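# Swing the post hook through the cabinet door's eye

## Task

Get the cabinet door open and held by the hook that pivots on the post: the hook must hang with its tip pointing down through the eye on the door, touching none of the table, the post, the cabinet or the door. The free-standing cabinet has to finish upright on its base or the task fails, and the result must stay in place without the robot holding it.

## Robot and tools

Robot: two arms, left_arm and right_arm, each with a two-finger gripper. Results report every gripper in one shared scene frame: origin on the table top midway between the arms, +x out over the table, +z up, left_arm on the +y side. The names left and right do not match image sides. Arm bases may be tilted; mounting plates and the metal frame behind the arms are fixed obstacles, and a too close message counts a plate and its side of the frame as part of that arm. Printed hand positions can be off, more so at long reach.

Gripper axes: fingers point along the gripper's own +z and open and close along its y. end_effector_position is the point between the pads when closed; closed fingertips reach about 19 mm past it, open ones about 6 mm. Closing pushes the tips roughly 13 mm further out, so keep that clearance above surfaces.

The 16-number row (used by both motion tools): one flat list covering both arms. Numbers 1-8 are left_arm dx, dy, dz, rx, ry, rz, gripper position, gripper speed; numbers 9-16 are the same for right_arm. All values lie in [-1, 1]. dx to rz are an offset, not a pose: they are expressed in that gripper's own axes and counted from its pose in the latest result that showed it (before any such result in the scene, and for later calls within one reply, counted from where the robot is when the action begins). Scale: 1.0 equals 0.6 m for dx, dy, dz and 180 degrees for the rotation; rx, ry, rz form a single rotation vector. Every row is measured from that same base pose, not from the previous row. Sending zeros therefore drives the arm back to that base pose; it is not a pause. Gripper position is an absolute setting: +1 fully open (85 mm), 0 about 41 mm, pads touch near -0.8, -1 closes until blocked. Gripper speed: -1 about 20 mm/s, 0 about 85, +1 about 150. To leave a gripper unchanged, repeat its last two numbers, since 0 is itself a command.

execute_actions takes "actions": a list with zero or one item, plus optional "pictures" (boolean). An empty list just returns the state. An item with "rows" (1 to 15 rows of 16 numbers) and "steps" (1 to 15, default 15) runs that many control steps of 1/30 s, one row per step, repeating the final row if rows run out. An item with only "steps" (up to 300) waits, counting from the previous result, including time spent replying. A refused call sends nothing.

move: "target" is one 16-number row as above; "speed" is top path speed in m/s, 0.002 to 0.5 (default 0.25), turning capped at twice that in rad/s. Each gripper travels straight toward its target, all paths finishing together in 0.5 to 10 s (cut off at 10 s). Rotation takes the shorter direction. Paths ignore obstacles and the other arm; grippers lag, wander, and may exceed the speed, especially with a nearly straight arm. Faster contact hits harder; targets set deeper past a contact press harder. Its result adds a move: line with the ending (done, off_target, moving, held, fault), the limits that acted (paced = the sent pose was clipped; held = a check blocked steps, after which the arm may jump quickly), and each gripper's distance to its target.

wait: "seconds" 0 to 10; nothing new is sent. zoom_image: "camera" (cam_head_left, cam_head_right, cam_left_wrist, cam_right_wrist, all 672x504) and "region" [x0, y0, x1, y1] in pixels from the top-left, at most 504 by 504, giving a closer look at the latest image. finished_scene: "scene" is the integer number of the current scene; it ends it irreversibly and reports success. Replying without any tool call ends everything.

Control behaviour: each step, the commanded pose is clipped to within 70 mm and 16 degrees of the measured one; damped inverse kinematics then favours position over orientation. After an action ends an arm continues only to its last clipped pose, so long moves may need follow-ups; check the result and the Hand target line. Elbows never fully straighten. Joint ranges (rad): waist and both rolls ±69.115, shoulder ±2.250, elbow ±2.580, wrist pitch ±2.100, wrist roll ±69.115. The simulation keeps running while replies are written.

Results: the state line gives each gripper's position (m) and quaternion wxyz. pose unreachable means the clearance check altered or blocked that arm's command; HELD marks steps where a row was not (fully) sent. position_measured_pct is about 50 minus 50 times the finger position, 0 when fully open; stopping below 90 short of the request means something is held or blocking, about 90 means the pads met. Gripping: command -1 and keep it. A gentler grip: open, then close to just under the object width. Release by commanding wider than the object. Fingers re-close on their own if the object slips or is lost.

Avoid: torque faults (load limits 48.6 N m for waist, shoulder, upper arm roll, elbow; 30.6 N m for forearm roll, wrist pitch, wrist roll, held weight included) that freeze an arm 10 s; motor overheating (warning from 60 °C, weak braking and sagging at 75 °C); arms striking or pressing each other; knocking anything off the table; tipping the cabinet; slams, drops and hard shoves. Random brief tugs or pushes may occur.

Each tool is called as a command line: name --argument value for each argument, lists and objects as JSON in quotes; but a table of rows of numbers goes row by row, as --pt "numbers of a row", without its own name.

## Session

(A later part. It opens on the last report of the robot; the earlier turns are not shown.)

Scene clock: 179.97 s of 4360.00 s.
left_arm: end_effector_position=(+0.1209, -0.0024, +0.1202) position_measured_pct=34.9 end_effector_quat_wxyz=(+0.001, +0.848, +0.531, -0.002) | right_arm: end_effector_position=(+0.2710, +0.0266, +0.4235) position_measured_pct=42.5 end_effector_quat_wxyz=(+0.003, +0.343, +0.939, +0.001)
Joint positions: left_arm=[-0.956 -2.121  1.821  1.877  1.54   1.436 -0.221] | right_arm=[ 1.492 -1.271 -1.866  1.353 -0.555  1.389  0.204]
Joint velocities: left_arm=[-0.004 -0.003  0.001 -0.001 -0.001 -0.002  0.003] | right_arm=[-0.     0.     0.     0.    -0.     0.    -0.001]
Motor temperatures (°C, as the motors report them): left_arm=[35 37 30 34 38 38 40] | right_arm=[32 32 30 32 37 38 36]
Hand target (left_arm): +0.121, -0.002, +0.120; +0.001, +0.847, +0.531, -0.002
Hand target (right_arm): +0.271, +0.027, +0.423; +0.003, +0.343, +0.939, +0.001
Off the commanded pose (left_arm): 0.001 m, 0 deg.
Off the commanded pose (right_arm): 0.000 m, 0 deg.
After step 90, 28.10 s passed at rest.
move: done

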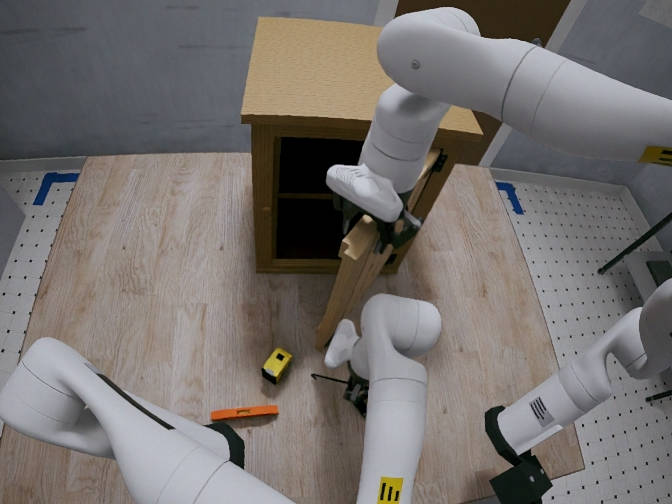

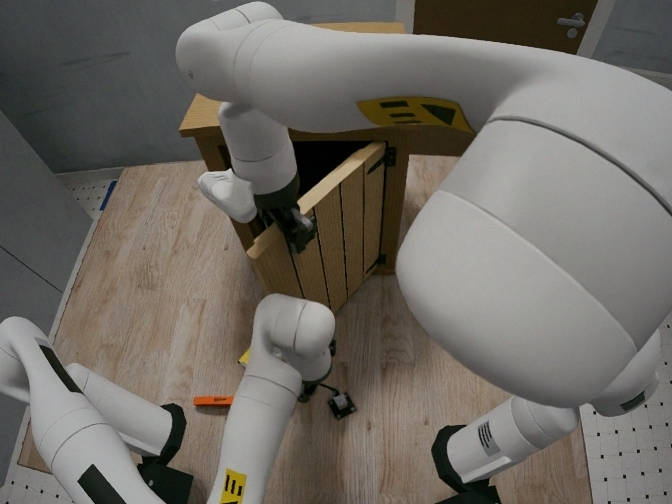

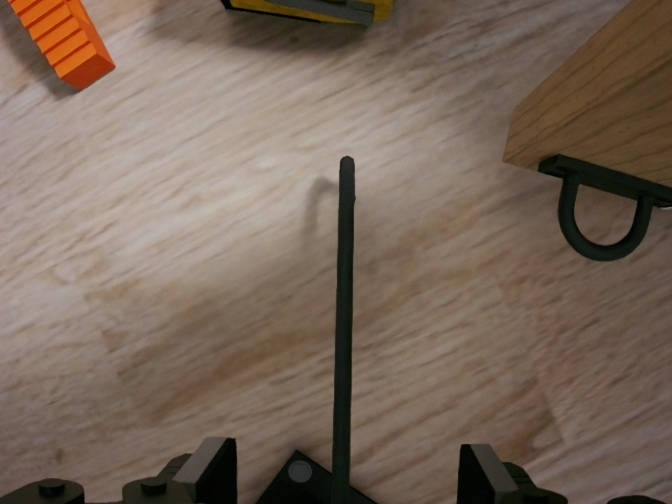

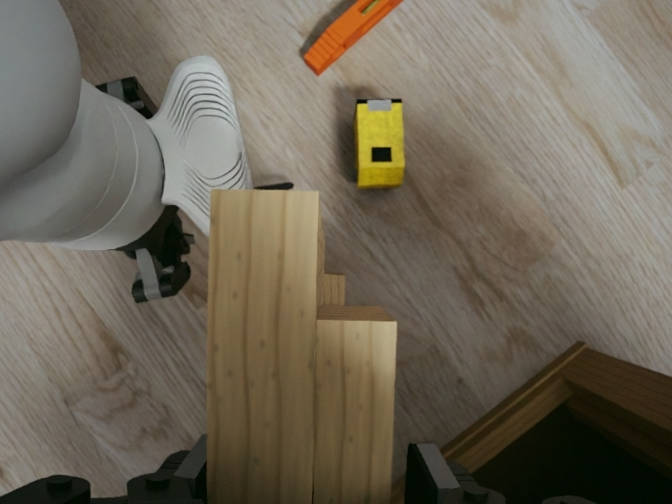

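move --target '[0,-0.003,0.133,0,0,0,0.3,0,0,0,0,0,0,0,0.15,0]' --speed 0.08

move --target '[0,0,0,0,0,0,-1,0,0,0,0,0,0,0,0.15,0]'

Scene clock: 188.07 s of 4360.00 s.
left_arm: end_effector_position=(+0.1189, -0.0018, +0.0408) position_measured_pct=34.9 end_effector_quat_wxyz=(+0.001, +0.847, +0.531, -0.003) | right_arm: end_effector_position=(+0.2710, +0.0266, +0.4235) position_measured_pct=42.5 end_effector_quat_wxyz=(+0.003, +0.343, +0.939, +0.001)
Joint positions: left_arm=[-0.947 -2.249  1.951  1.841  1.696  1.352 -0.221] | right_arm=[ 1.492 -1.271 -1.866  1.353 -0.555  1.389  0.204]
Joint velocities: left_arm=[ 0.001 -0.     0.002 -0.001 -0.001 -0.002  0.   ] | right_arm=[ 0.    -0.     0.001  0.001 -0.001  0.     0.   ]
Motor temperatures (°C, as the motors report them): left_arm=[35 37 30 34 38 38 40] | right_arm=[32 32 30 32 37 38 36]
Hand target (left_arm): +0.119, -0.002, +0.041; +0.001, +0.847, +0.531, -0.002
Hand target (right_arm): +0.271, +0.027, +0.423; +0.003, +0.343, +0.939, +0.001
Off the commanded pose (left_arm): 0.000 m, 0 deg.
Off the commanded pose (right_arm): 0.000 m, 0 deg.
After step 90, 3.77 s passed at rest.
move: done

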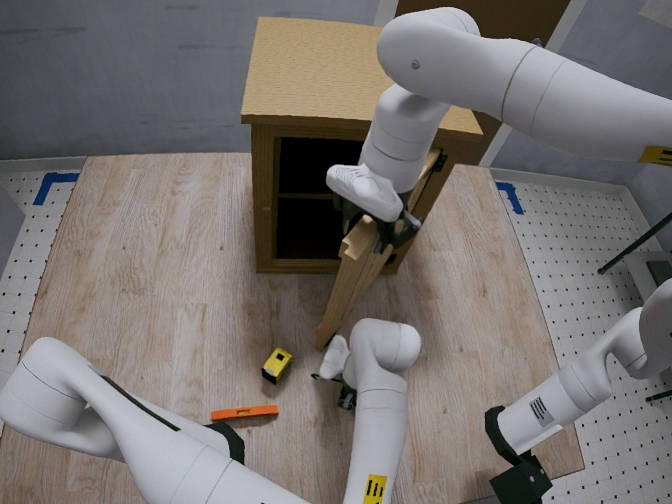

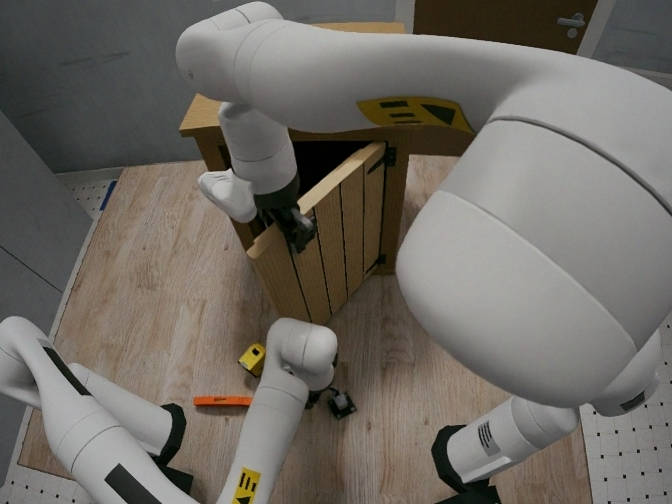

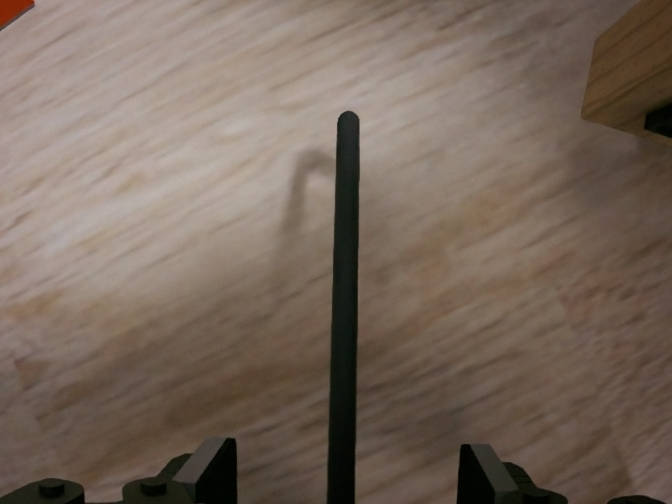

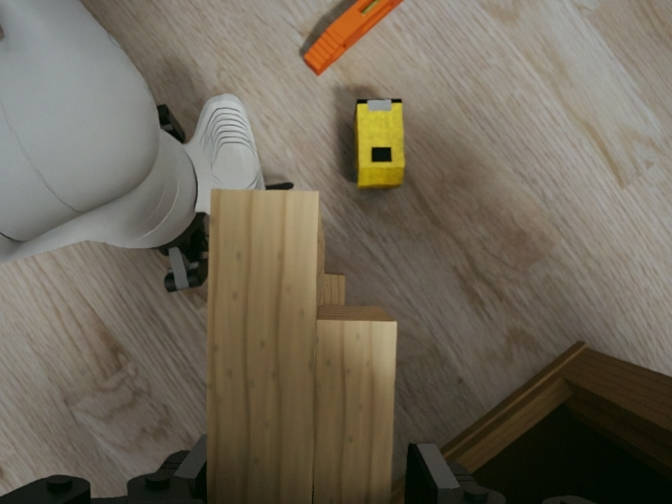

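Scene clock: 188.97 s of 4360.00 s.
left_arm: end_effector_position=(+0.1189, -0.0018, +0.0408) position_measured_pct=89.7 end_effector_quat_wxyz=(+0.001, +0.847, +0.531, -0.003) | right_arm: end_effector_position=(+0.2710, +0.0266, +0.4235) position_measured_pct=42.5 end_effector_quat_wxyz=(+0.003, +0.343, +0.939, +0.001)
Joint positions: left_arm=[-0.947 -2.249  1.951  1.841  1.696  1.352 -0.221] | right_arm=[ 1.492 -1.271 -1.866  1.353 -0.555  1.389  0.204]
Joint velocities: left_arm=[ 0.    -0.    -0.     0.    -0.    -0.001 -0.002] | right_arm=[-0.     0.    -0.001 -0.    -0.     0.001 -0.001]
Motor temperatures (°C, as the motors report them): left_arm=[35 37 30 34 38 38 40] | right_arm=[32 32 30 32 37 38 36]
Hand target (left_arm): +0.119, -0.002, +0.041; +0.001, +0.847, +0.531, -0.003
Hand target (right_arm): +0.271, +0.027, +0.423; +0.003, +0.343, +0.939, +0.001
Off the commanded pose (left_arm): 0.000 m, 0 deg.
Off the commanded pose (right_arm): 0.000 m, 0 deg.
move: done

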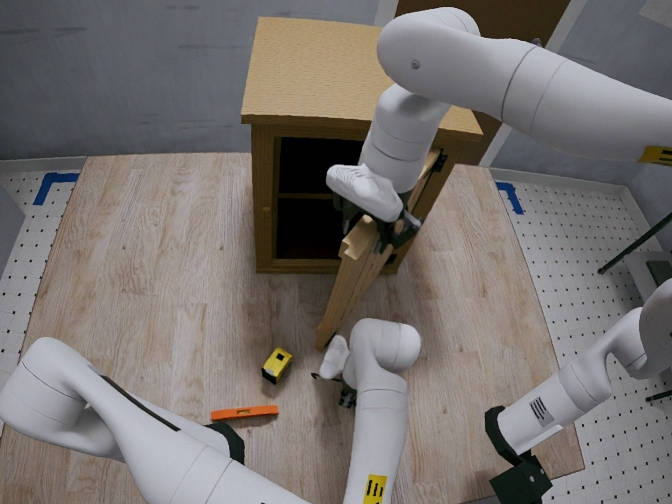

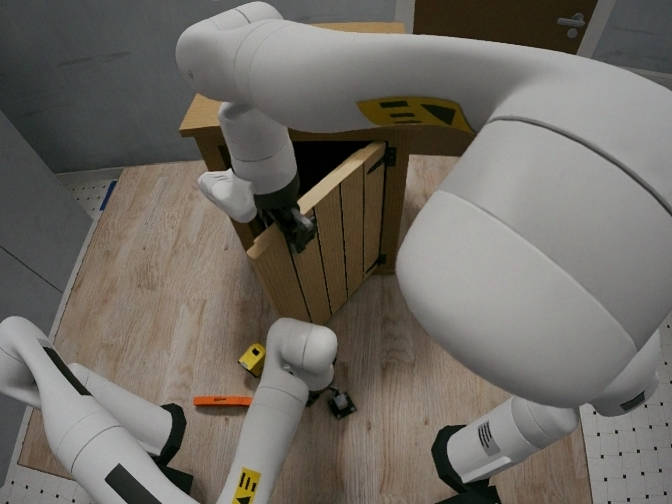

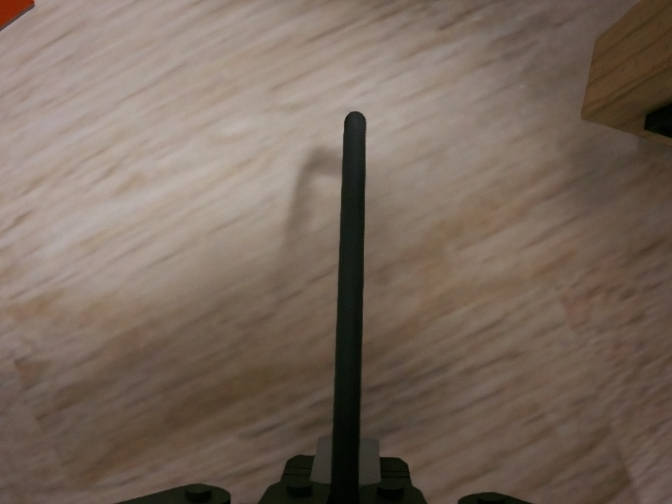

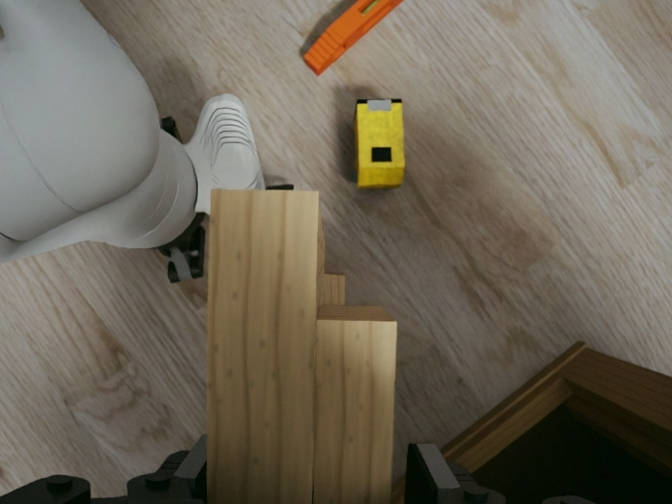

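move --target '[0,0,-0.05,0,0,0,-1,0,0,0,0,0,0,0,0.15,0]' --speed 0.04

Scene clock: 205.37 s of 4360.00 s.
left_arm: end_effector_position=(+0.1199, +0.0006, +0.0637) position_measured_pct=89.7 end_effector_quat_wxyz=(-0.003, +0.847, +0.531, -0.001) | right_arm: end_effector_position=(+0.2710, +0.0266, +0.4235) position_measured_pct=42.5 end_effector_quat_wxyz=(+0.003, +0.343, +0.939, +0.001)
Joint positions: left_arm=[-0.953 -2.21   1.914  1.856  1.643  1.377 -0.223] | right_arm=[ 1.492 -1.271 -1.866  1.353 -0.555  1.389  0.204]
Joint velocities: left_arm=[-0.002  0.002 -0.001 -0.004 -0.003 -0.    -0.   ] | right_arm=[-0.    -0.     0.001  0.    -0.    -0.    -0.   ]
Motor temperatures (°C, as the motors report them): left_arm=[35 38 31 34 38 38 40] | right_arm=[32 32 30 33 37 38 36]
Hand target (left_arm): +0.119, -0.002, +0.071; +0.001, +0.847, +0.531, -0.003
Hand target (right_arm): +0.271, +0.027, +0.423; +0.003, +0.343, +0.939, +0.001
Off the commanded pose (left_arm): 0.007 m, 0 deg.
Off the commanded pose (right_arm): 0.000 m, 0 deg.
After step 90, 12.43 s passed at rest.
move: off_target (left_arm)

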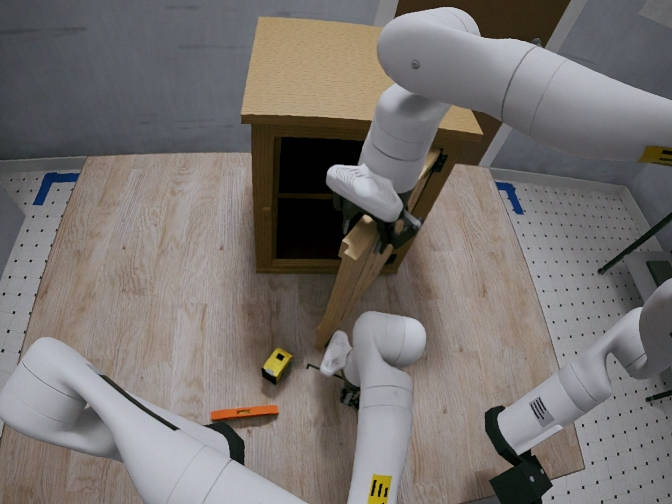

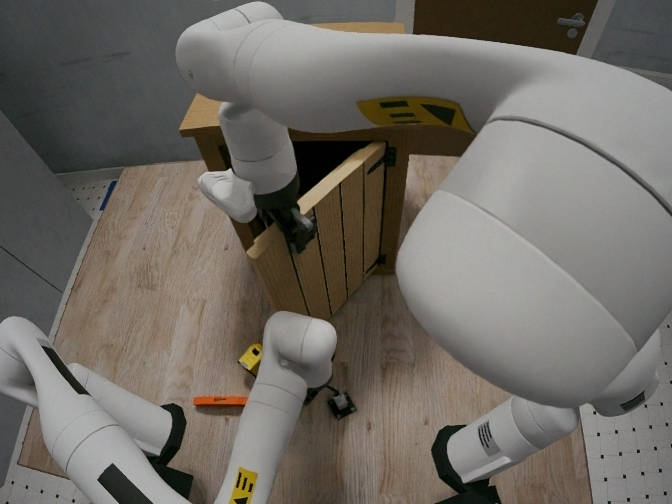

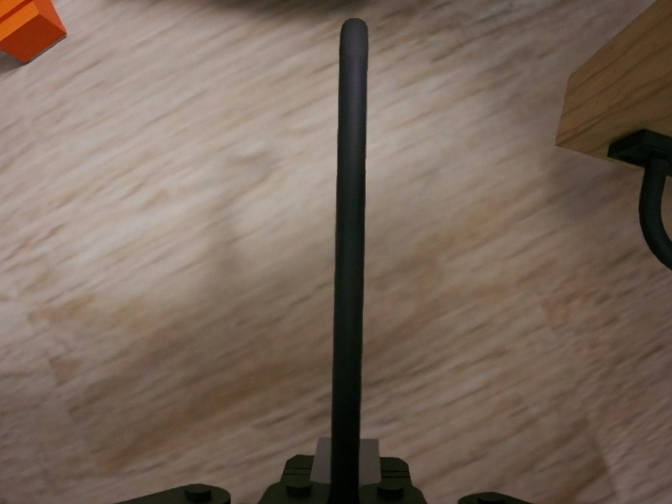

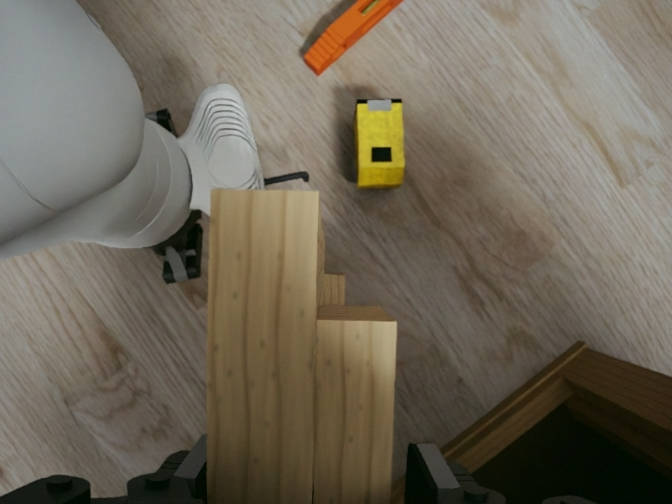

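move --target '[0,0,-0.012,0,0.09,0,-1,0,0,0,0,0,0,0,0.15,0]' --speed 0.04

Scene clock: 214.40 s of 4360.00 s.
left_arm: end_effector_position=(+0.1218, +0.0057, +0.0714) position_measured_pct=89.7 end_effector_quat_wxyz=(-0.082, +0.837, +0.528, +0.121) | right_arm: end_effector_position=(+0.2710, +0.0266, +0.4235) position_measured_pct=42.5 end_effector_quat_wxyz=(+0.003, +0.343, +0.939, +0.001)
Joint positions: left_arm=[-0.92  -2.249  1.884  1.597  1.339  1.444  0.104] | right_arm=[ 1.492 -1.271 -1.866  1.353 -0.555  1.389  0.204]
Joint velocities: left_arm=[-0.004  0.002  0.014 -0.007 -0.012 -0.016  0.006] | right_arm=[-0.    -0.     0.001  0.    -0.001 -0.001 -0.   ]
Motor temperatures (°C, as the motors report them): left_arm=[35 38 31 34 38 38 40] | right_arm=[32 32 30 33 37 38 36]
Hand target (left_arm): +0.120, +0.001, +0.071; -0.078, +0.839, +0.525, +0.117
Hand target (right_arm): +0.271, +0.027, +0.423; +0.003, +0.343, +0.939, +0.001
Off the commanded pose (left_arm): 0.005 m, 1 deg.
Off the commanded pose (right_arm): 0.000 m, 0 deg.
After step 90, 2.27 s passed at rest.
move: off_target (left_arm)

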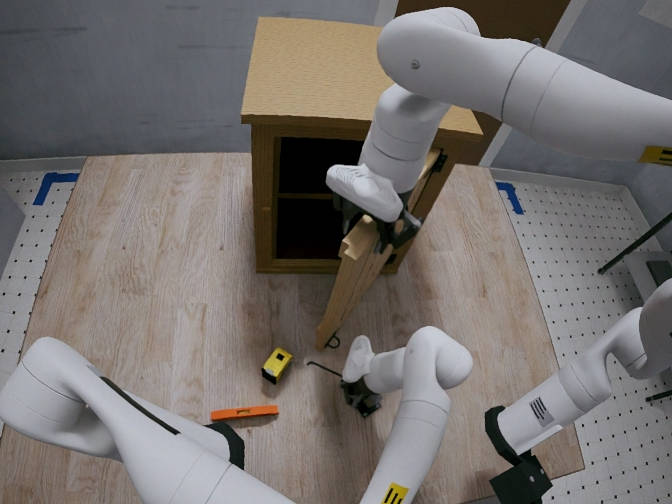

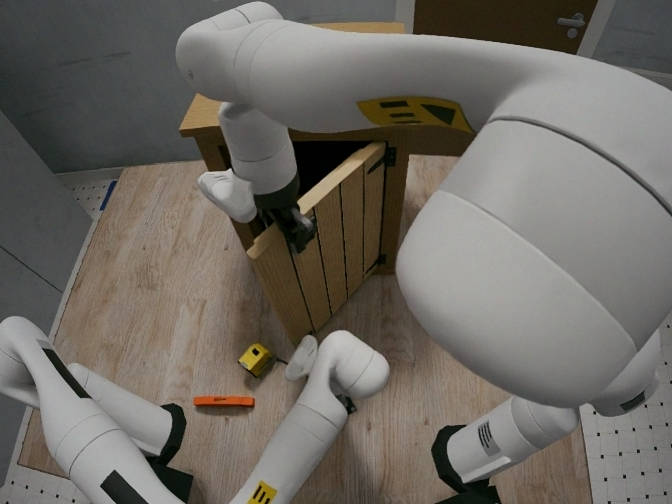

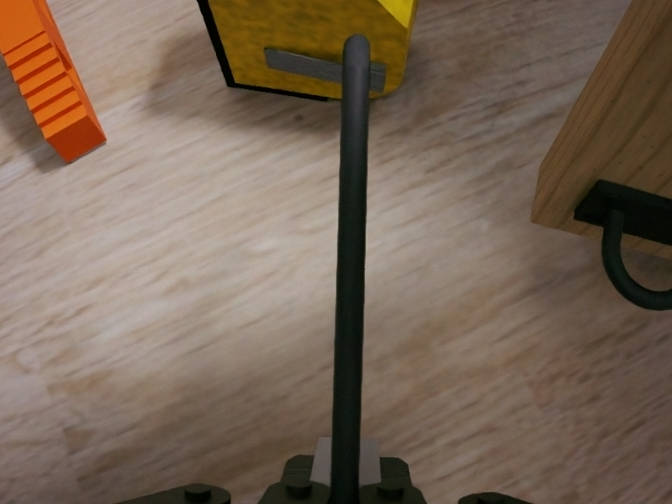

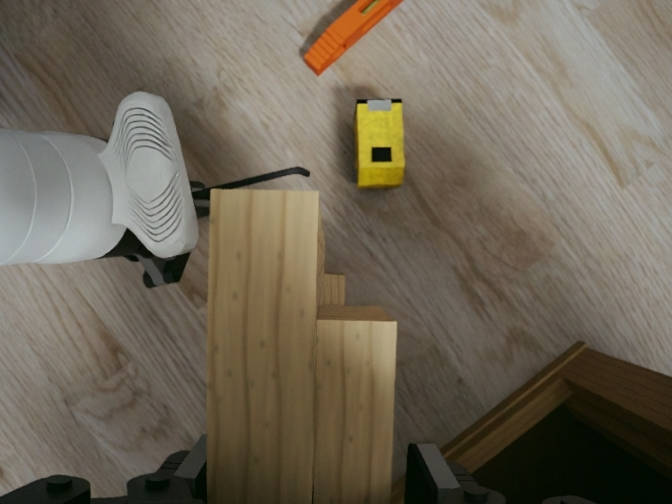

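move --target '[-0.0044,0.030,-0.0013,-0.029,0.001,0.096,-1,0,0,0,0,0,0,0,0.15,0]' --speed 0.06

move --target '[-0.0044,0.0295,-0.0013,-0.029,0.001,0.096,-1,0,0,0,0,0,0,0,0.15,0]' --speed 0.06

Scene clock: 237.30 s of 4360.00 s.
left_arm: end_effector_position=(+0.1347, -0.0022, +0.0710) position_measured_pct=89.7 end_effector_quat_wxyz=(-0.066, +0.909, +0.391, +0.130) | right_arm: end_effector_position=(+0.2710, +0.0266, +0.4235) position_measured_pct=42.5 end_effector_quat_wxyz=(+0.003, +0.343, +0.939, +0.001)
Joint positions: left_arm=[-0.887 -2.249  1.901  1.622  1.347  1.365 -0.199] | right_arm=[ 1.492 -1.271 -1.866  1.353 -0.555  1.389  0.204]
Joint velocities: left_arm=[ 0.     0.001  0.     0.001  0.001 -0.    -0.004] | right_arm=[-0.     0.     0.    -0.     0.    -0.001 -0.001]
Motor temperatures (°C, as the motors report them): left_arm=[35 39 31 34 38 38 40] | right_arm=[32 32 30 33 37 38 36]
Hand target (left_arm): +0.137, -0.004, +0.071; -0.062, +0.909, +0.390, +0.132
Hand target (right_arm): +0.271, +0.027, +0.423; +0.003, +0.343, +0.939, +0.001
Off the commanded pose (left_arm): 0.003 m, 0 deg.
Off the commanded pose (right_arm): 0.000 m, 0 deg.
joint sent to its limit (left arm) — the command would take joint 2 (shoulder) past its lower limit, so that joint was sent only as far as its limit.
After step 90, 17.03 s passed at rest.
move: done

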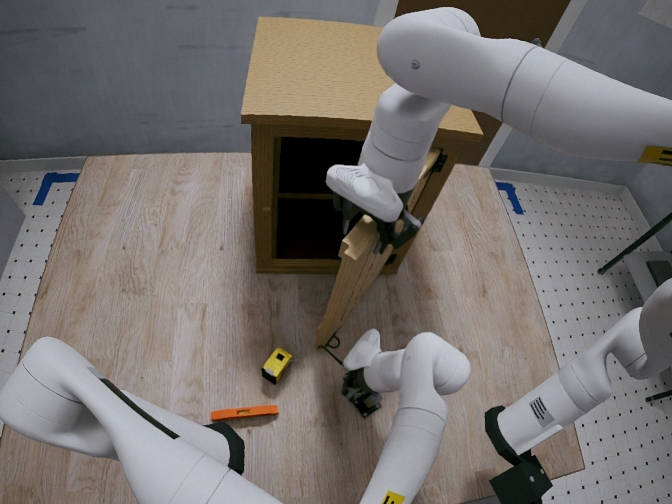

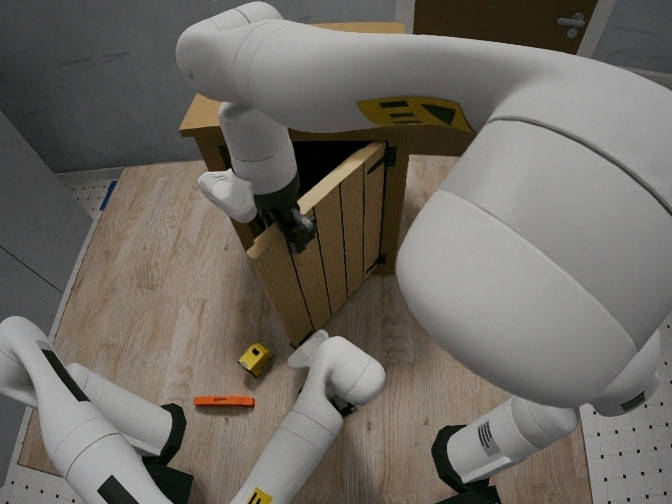

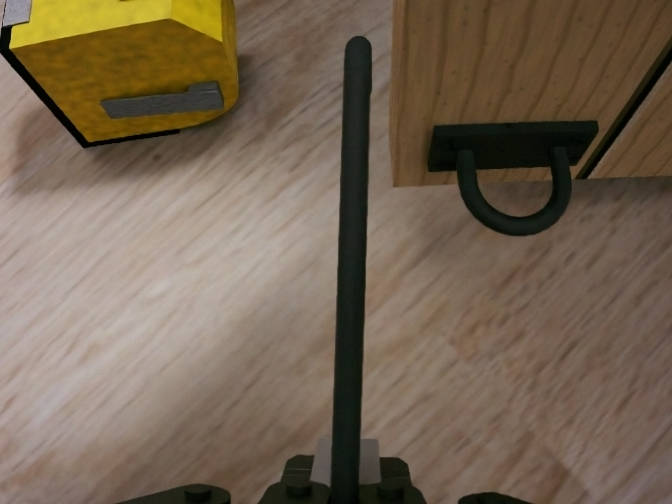

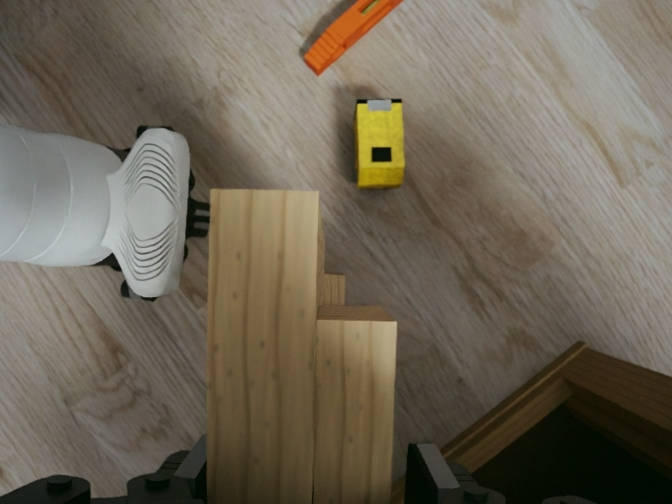

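Scene clock: 240.17 s of 4360.00 s.
left_arm: end_effector_position=(+0.1429, -0.0125, +0.0706) position_measured_pct=89.7 end_effector_quat_wxyz=(-0.048, +0.958, +0.250, +0.134) | right_arm: end_effector_position=(+0.2702, +0.0248, +0.4236) position_measured_pct=42.5 end_effector_quat_wxyz=(+0.002, +0.343, +0.939, -0.001)
Joint positions: left_arm=[-0.856 -2.247  1.919  1.66   1.386  1.293 -0.512] | right_arm=[ 1.491 -1.27  -1.865  1.355 -0.554  1.393  0.204]
Joint velocities: left_arm=[ 0.001  0.     0.     0.001  0.001 -0.001 -0.006] | right_arm=[-0.    -0.001  0.001  0.    -0.001 -0.     0.001]
Motor temperatures (°C, as the motors report them): left_arm=[35 39 31 34 38 38 40] | right_arm=[32 32 30 33 37 38 36]
Hand target (left_arm): +0.146, -0.016, +0.071; -0.044, +0.959, +0.243, +0.138
Hand target (right_arm): +0.271, +0.027, +0.423; +0.003, +0.343, +0.939, +0.001
Off the commanded pose (left_arm): 0.005 m, 1 deg.
Off the commanded pose (right_arm): 0.002 m, 0 deg.
joint sent to its limit (left arm) — the command would take joint 2 (shoulder) past its lower limit, so that joint was sent only as far as its limit.
move: off_target (left_arm)

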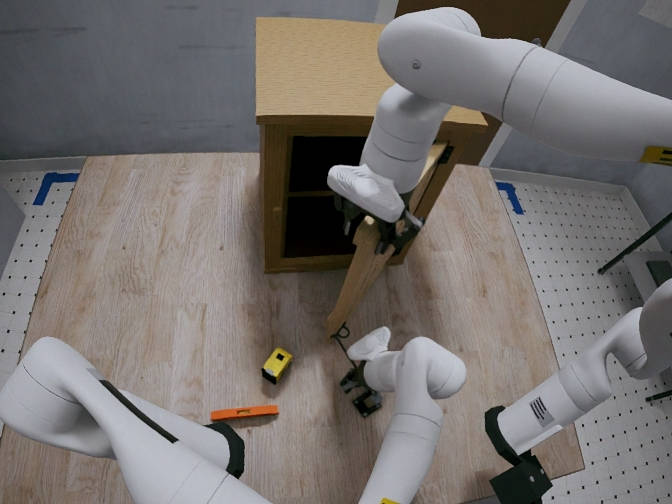

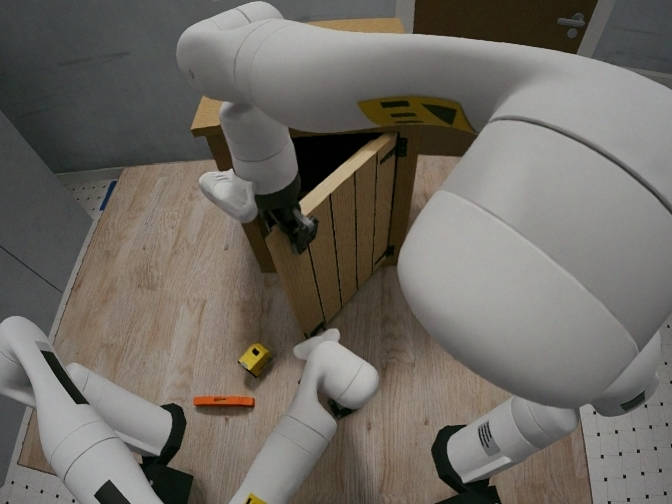

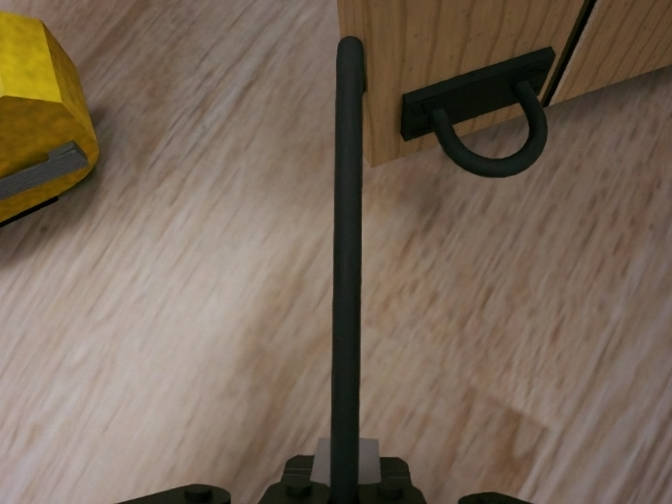

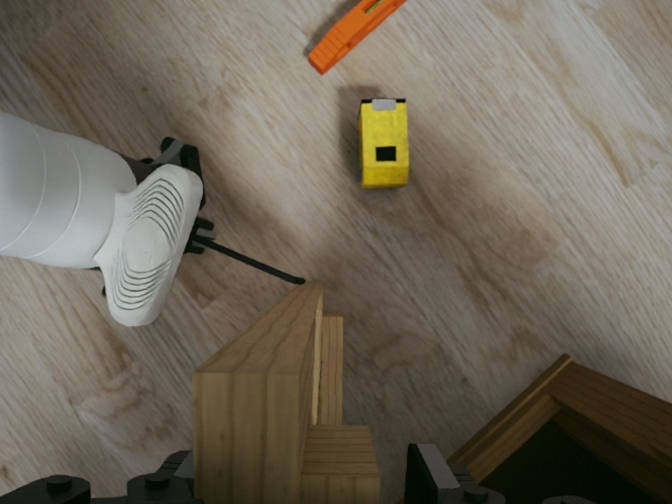

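move --target '[0,-0.011,0,0.013,0,-0.043,-1,0,-0.01,0.0925,0,0,0,0.067,0.15,0]' --speed 0.05

Scene clock: 257.37 s of 4360.00 s.
left_arm: end_effector_position=(+0.1393, -0.0073, +0.0709) position_measured_pct=89.7 end_effector_quat_wxyz=(-0.058, +0.938, +0.316, +0.131) | right_arm: end_effector_position=(+0.3104, +0.0635, +0.4238) position_measured_pct=42.5 end_effector_quat_wxyz=(+0.002, +0.440, +0.898, -0.001)
Joint positions: left_arm=[-0.872 -2.249  1.908  1.64   1.365  1.331 -0.366] | right_arm=[ 1.618 -1.342 -1.837  1.135 -0.606  1.486 -0.012]
Joint velocities: left_arm=[-0.001 -0.001 -0.     0.    -0.001  0.003  0.   ] | right_arm=[ 0.004 -0.002  0.    -0.004  0.     0.001 -0.002]
Motor temperatures (°C, as the motors report them): left_arm=[35 39 31 34 38 38 40] | right_arm=[32 32 30 33 37 38 36]
Hand target (left_arm): +0.140, -0.007, +0.071; -0.058, +0.938, +0.316, +0.131
Hand target (right_arm): +0.311, +0.063, +0.424; +0.002, +0.440, +0.898, -0.001
Off the commanded pose (left_arm): 0.001 m, 0 deg.
Off the commanded pose (right_arm): 0.000 m, 0 deg.
After step 90, 11.83 s passed at rest.
move: done

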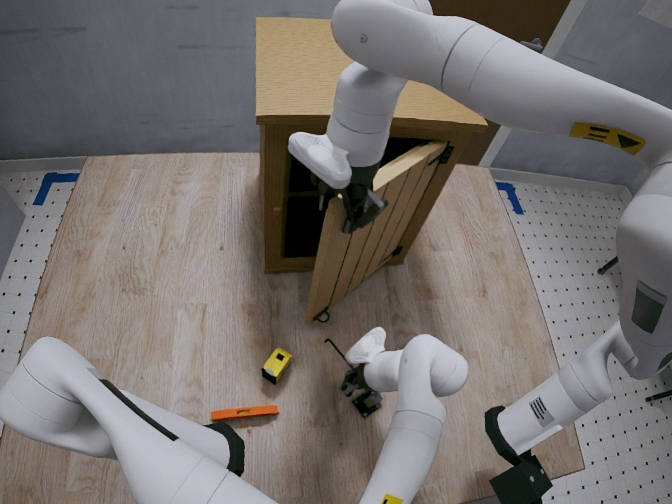

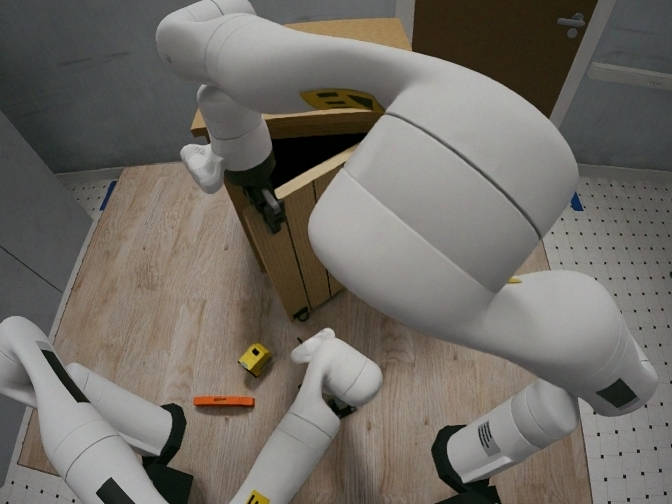

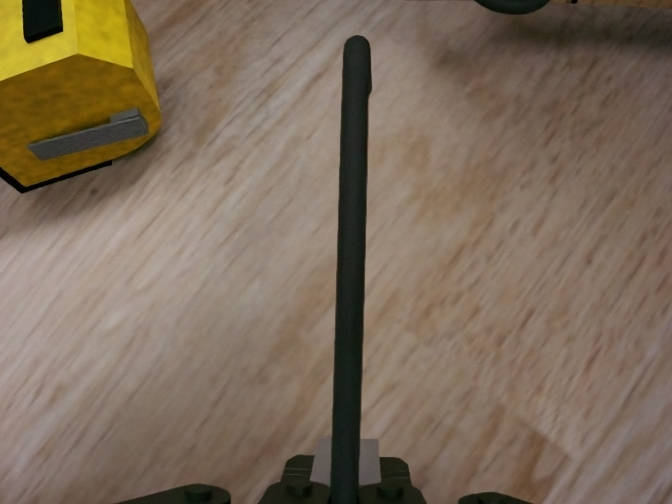

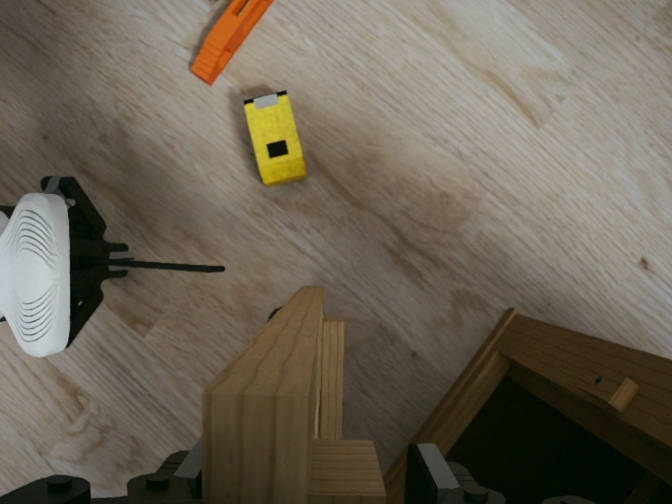

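move --target '[-0.0054,0.0287,-0.0016,-0.0345,0.003,0.117,-1,0,0,0,0,0,0,0,0.15,0]' --speed 0.06

move --target '[0,0,0,0,0,0,-1,0,-0.01,-0.11,0,0,0,-0.067,0.15,0]' --speed 0.05

Scene clock: 280.50 s of 4360.00 s.
left_arm: end_effector_position=(+0.1475, -0.0233, +0.0709) position_measured_pct=89.7 end_effector_quat_wxyz=(-0.031, +0.981, +0.132, +0.140) | right_arm: end_effector_position=(+0.3104, +0.0635, +0.4238) position_measured_pct=42.5 end_effector_quat_wxyz=(+0.002, +0.440, +0.898, -0.001)
Joint positions: left_arm=[-0.831 -2.239  1.941  1.692  1.425  1.223 -0.765] | right_arm=[ 1.618 -1.342 -1.837  1.135 -0.606  1.486 -0.012]
Joint velocities: left_arm=[ 0.     0.001  0.001  0.002  0.001 -0.001 -0.004] | right_arm=[ 0.     0.     0.     0.    -0.     0.001  0.   ]
Motor temperatures (°C, as the motors report them): left_arm=[35 39 31 34 38 38 40] | right_arm=[32 33 30 33 37 38 36]
Hand target (left_arm): +0.147, -0.023, +0.071; -0.032, +0.981, +0.132, +0.140
Hand target (right_arm): +0.310, +0.063, +0.424; +0.002, +0.440, +0.898, -0.001
Off the commanded pose (left_arm): 0.001 m, 0 deg.
Off the commanded pose (right_arm): 0.000 m, 0 deg.
After step 90, 16.70 s passed at rest.
move: done

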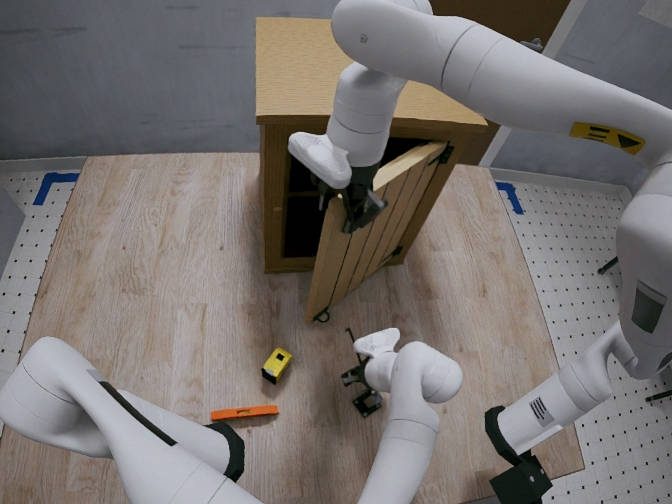

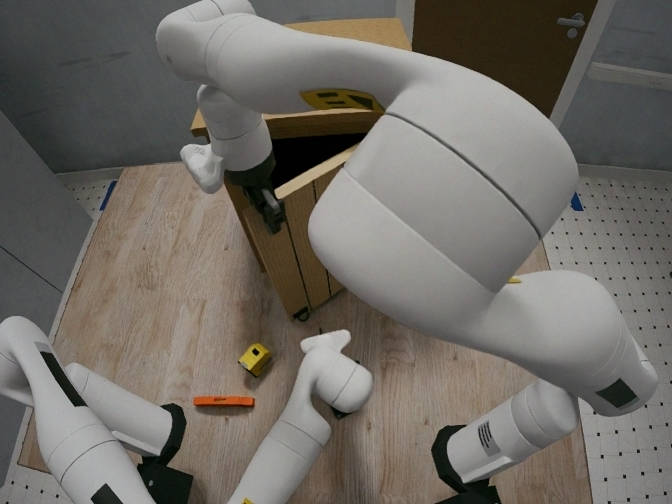

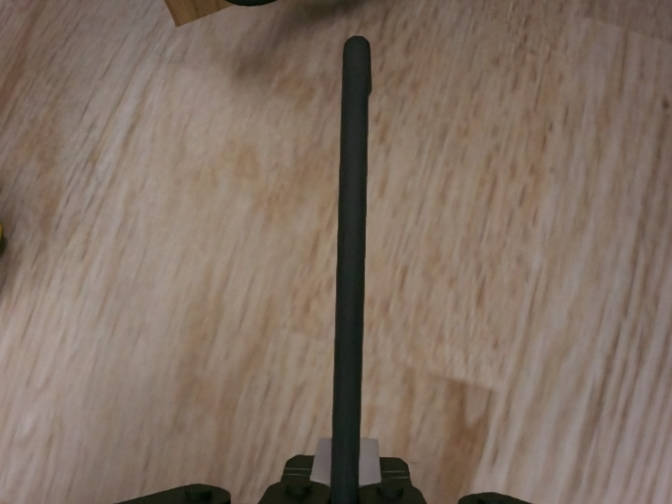

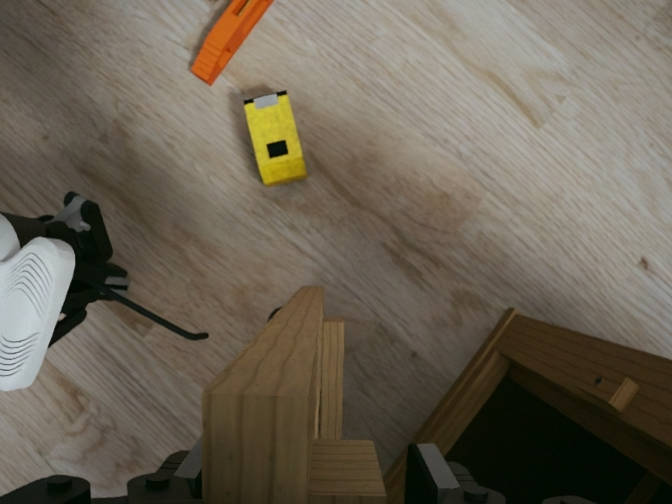

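Scene clock: 282.87 s of 4360.00 s.
left_arm: end_effector_position=(+0.1475, -0.0233, +0.0709) position_measured_pct=89.7 end_effector_quat_wxyz=(-0.031, +0.981, +0.132, +0.140) | right_arm: end_effector_position=(+0.2621, +0.0181, +0.4236) position_measured_pct=42.5 end_effector_quat_wxyz=(+0.002, +0.343, +0.939, -0.001)
Joint positions: left_arm=[-0.831 -2.239  1.941  1.692  1.425  1.223 -0.765] | right_arm=[ 1.466 -1.263 -1.861  1.391 -0.553  1.382  0.208]
Joint velocities: left_arm=[ 0.001 -0.     0.    -0.003 -0.001  0.    -0.001] | right_arm=[-0.004  0.003  0.001  0.003 -0.001 -0.002  0.002]
Motor temperatures (°C, as the motors report them): left_arm=[35 39 31 34 38 38 40] | right_arm=[32 33 30 33 37 38 36]
Hand target (left_arm): +0.148, -0.023, +0.071; -0.031, +0.981, +0.132, +0.140
Hand target (right_arm): +0.262, +0.018, +0.424; +0.002, +0.343, +0.939, -0.001
Off the commanded pose (left_arm): 0.000 m, 0 deg.
Off the commanded pose (right_arm): 0.000 m, 0 deg.
move: done

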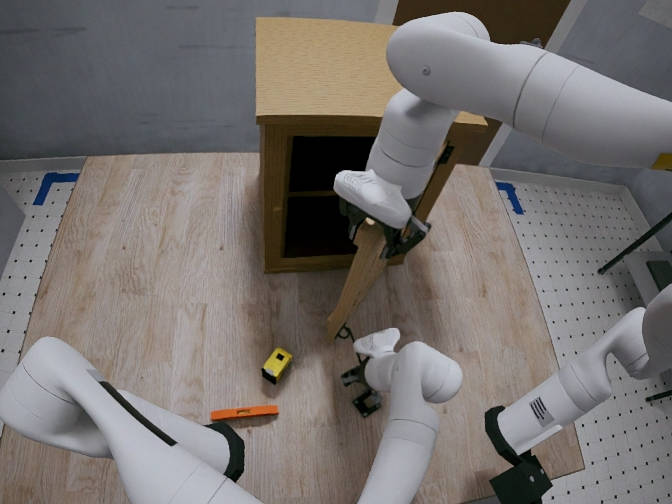

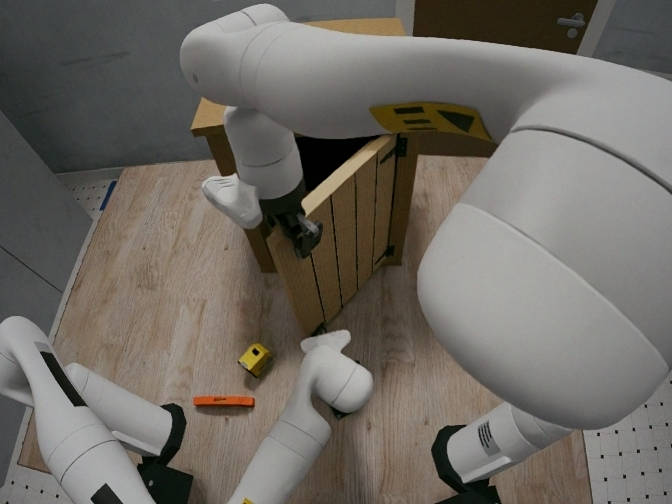

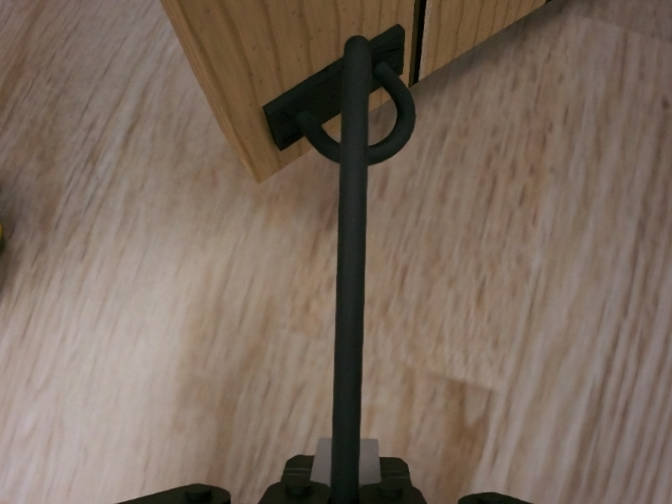

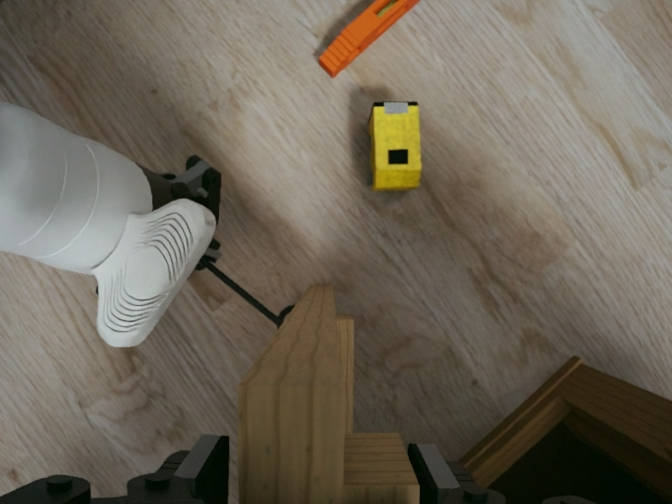

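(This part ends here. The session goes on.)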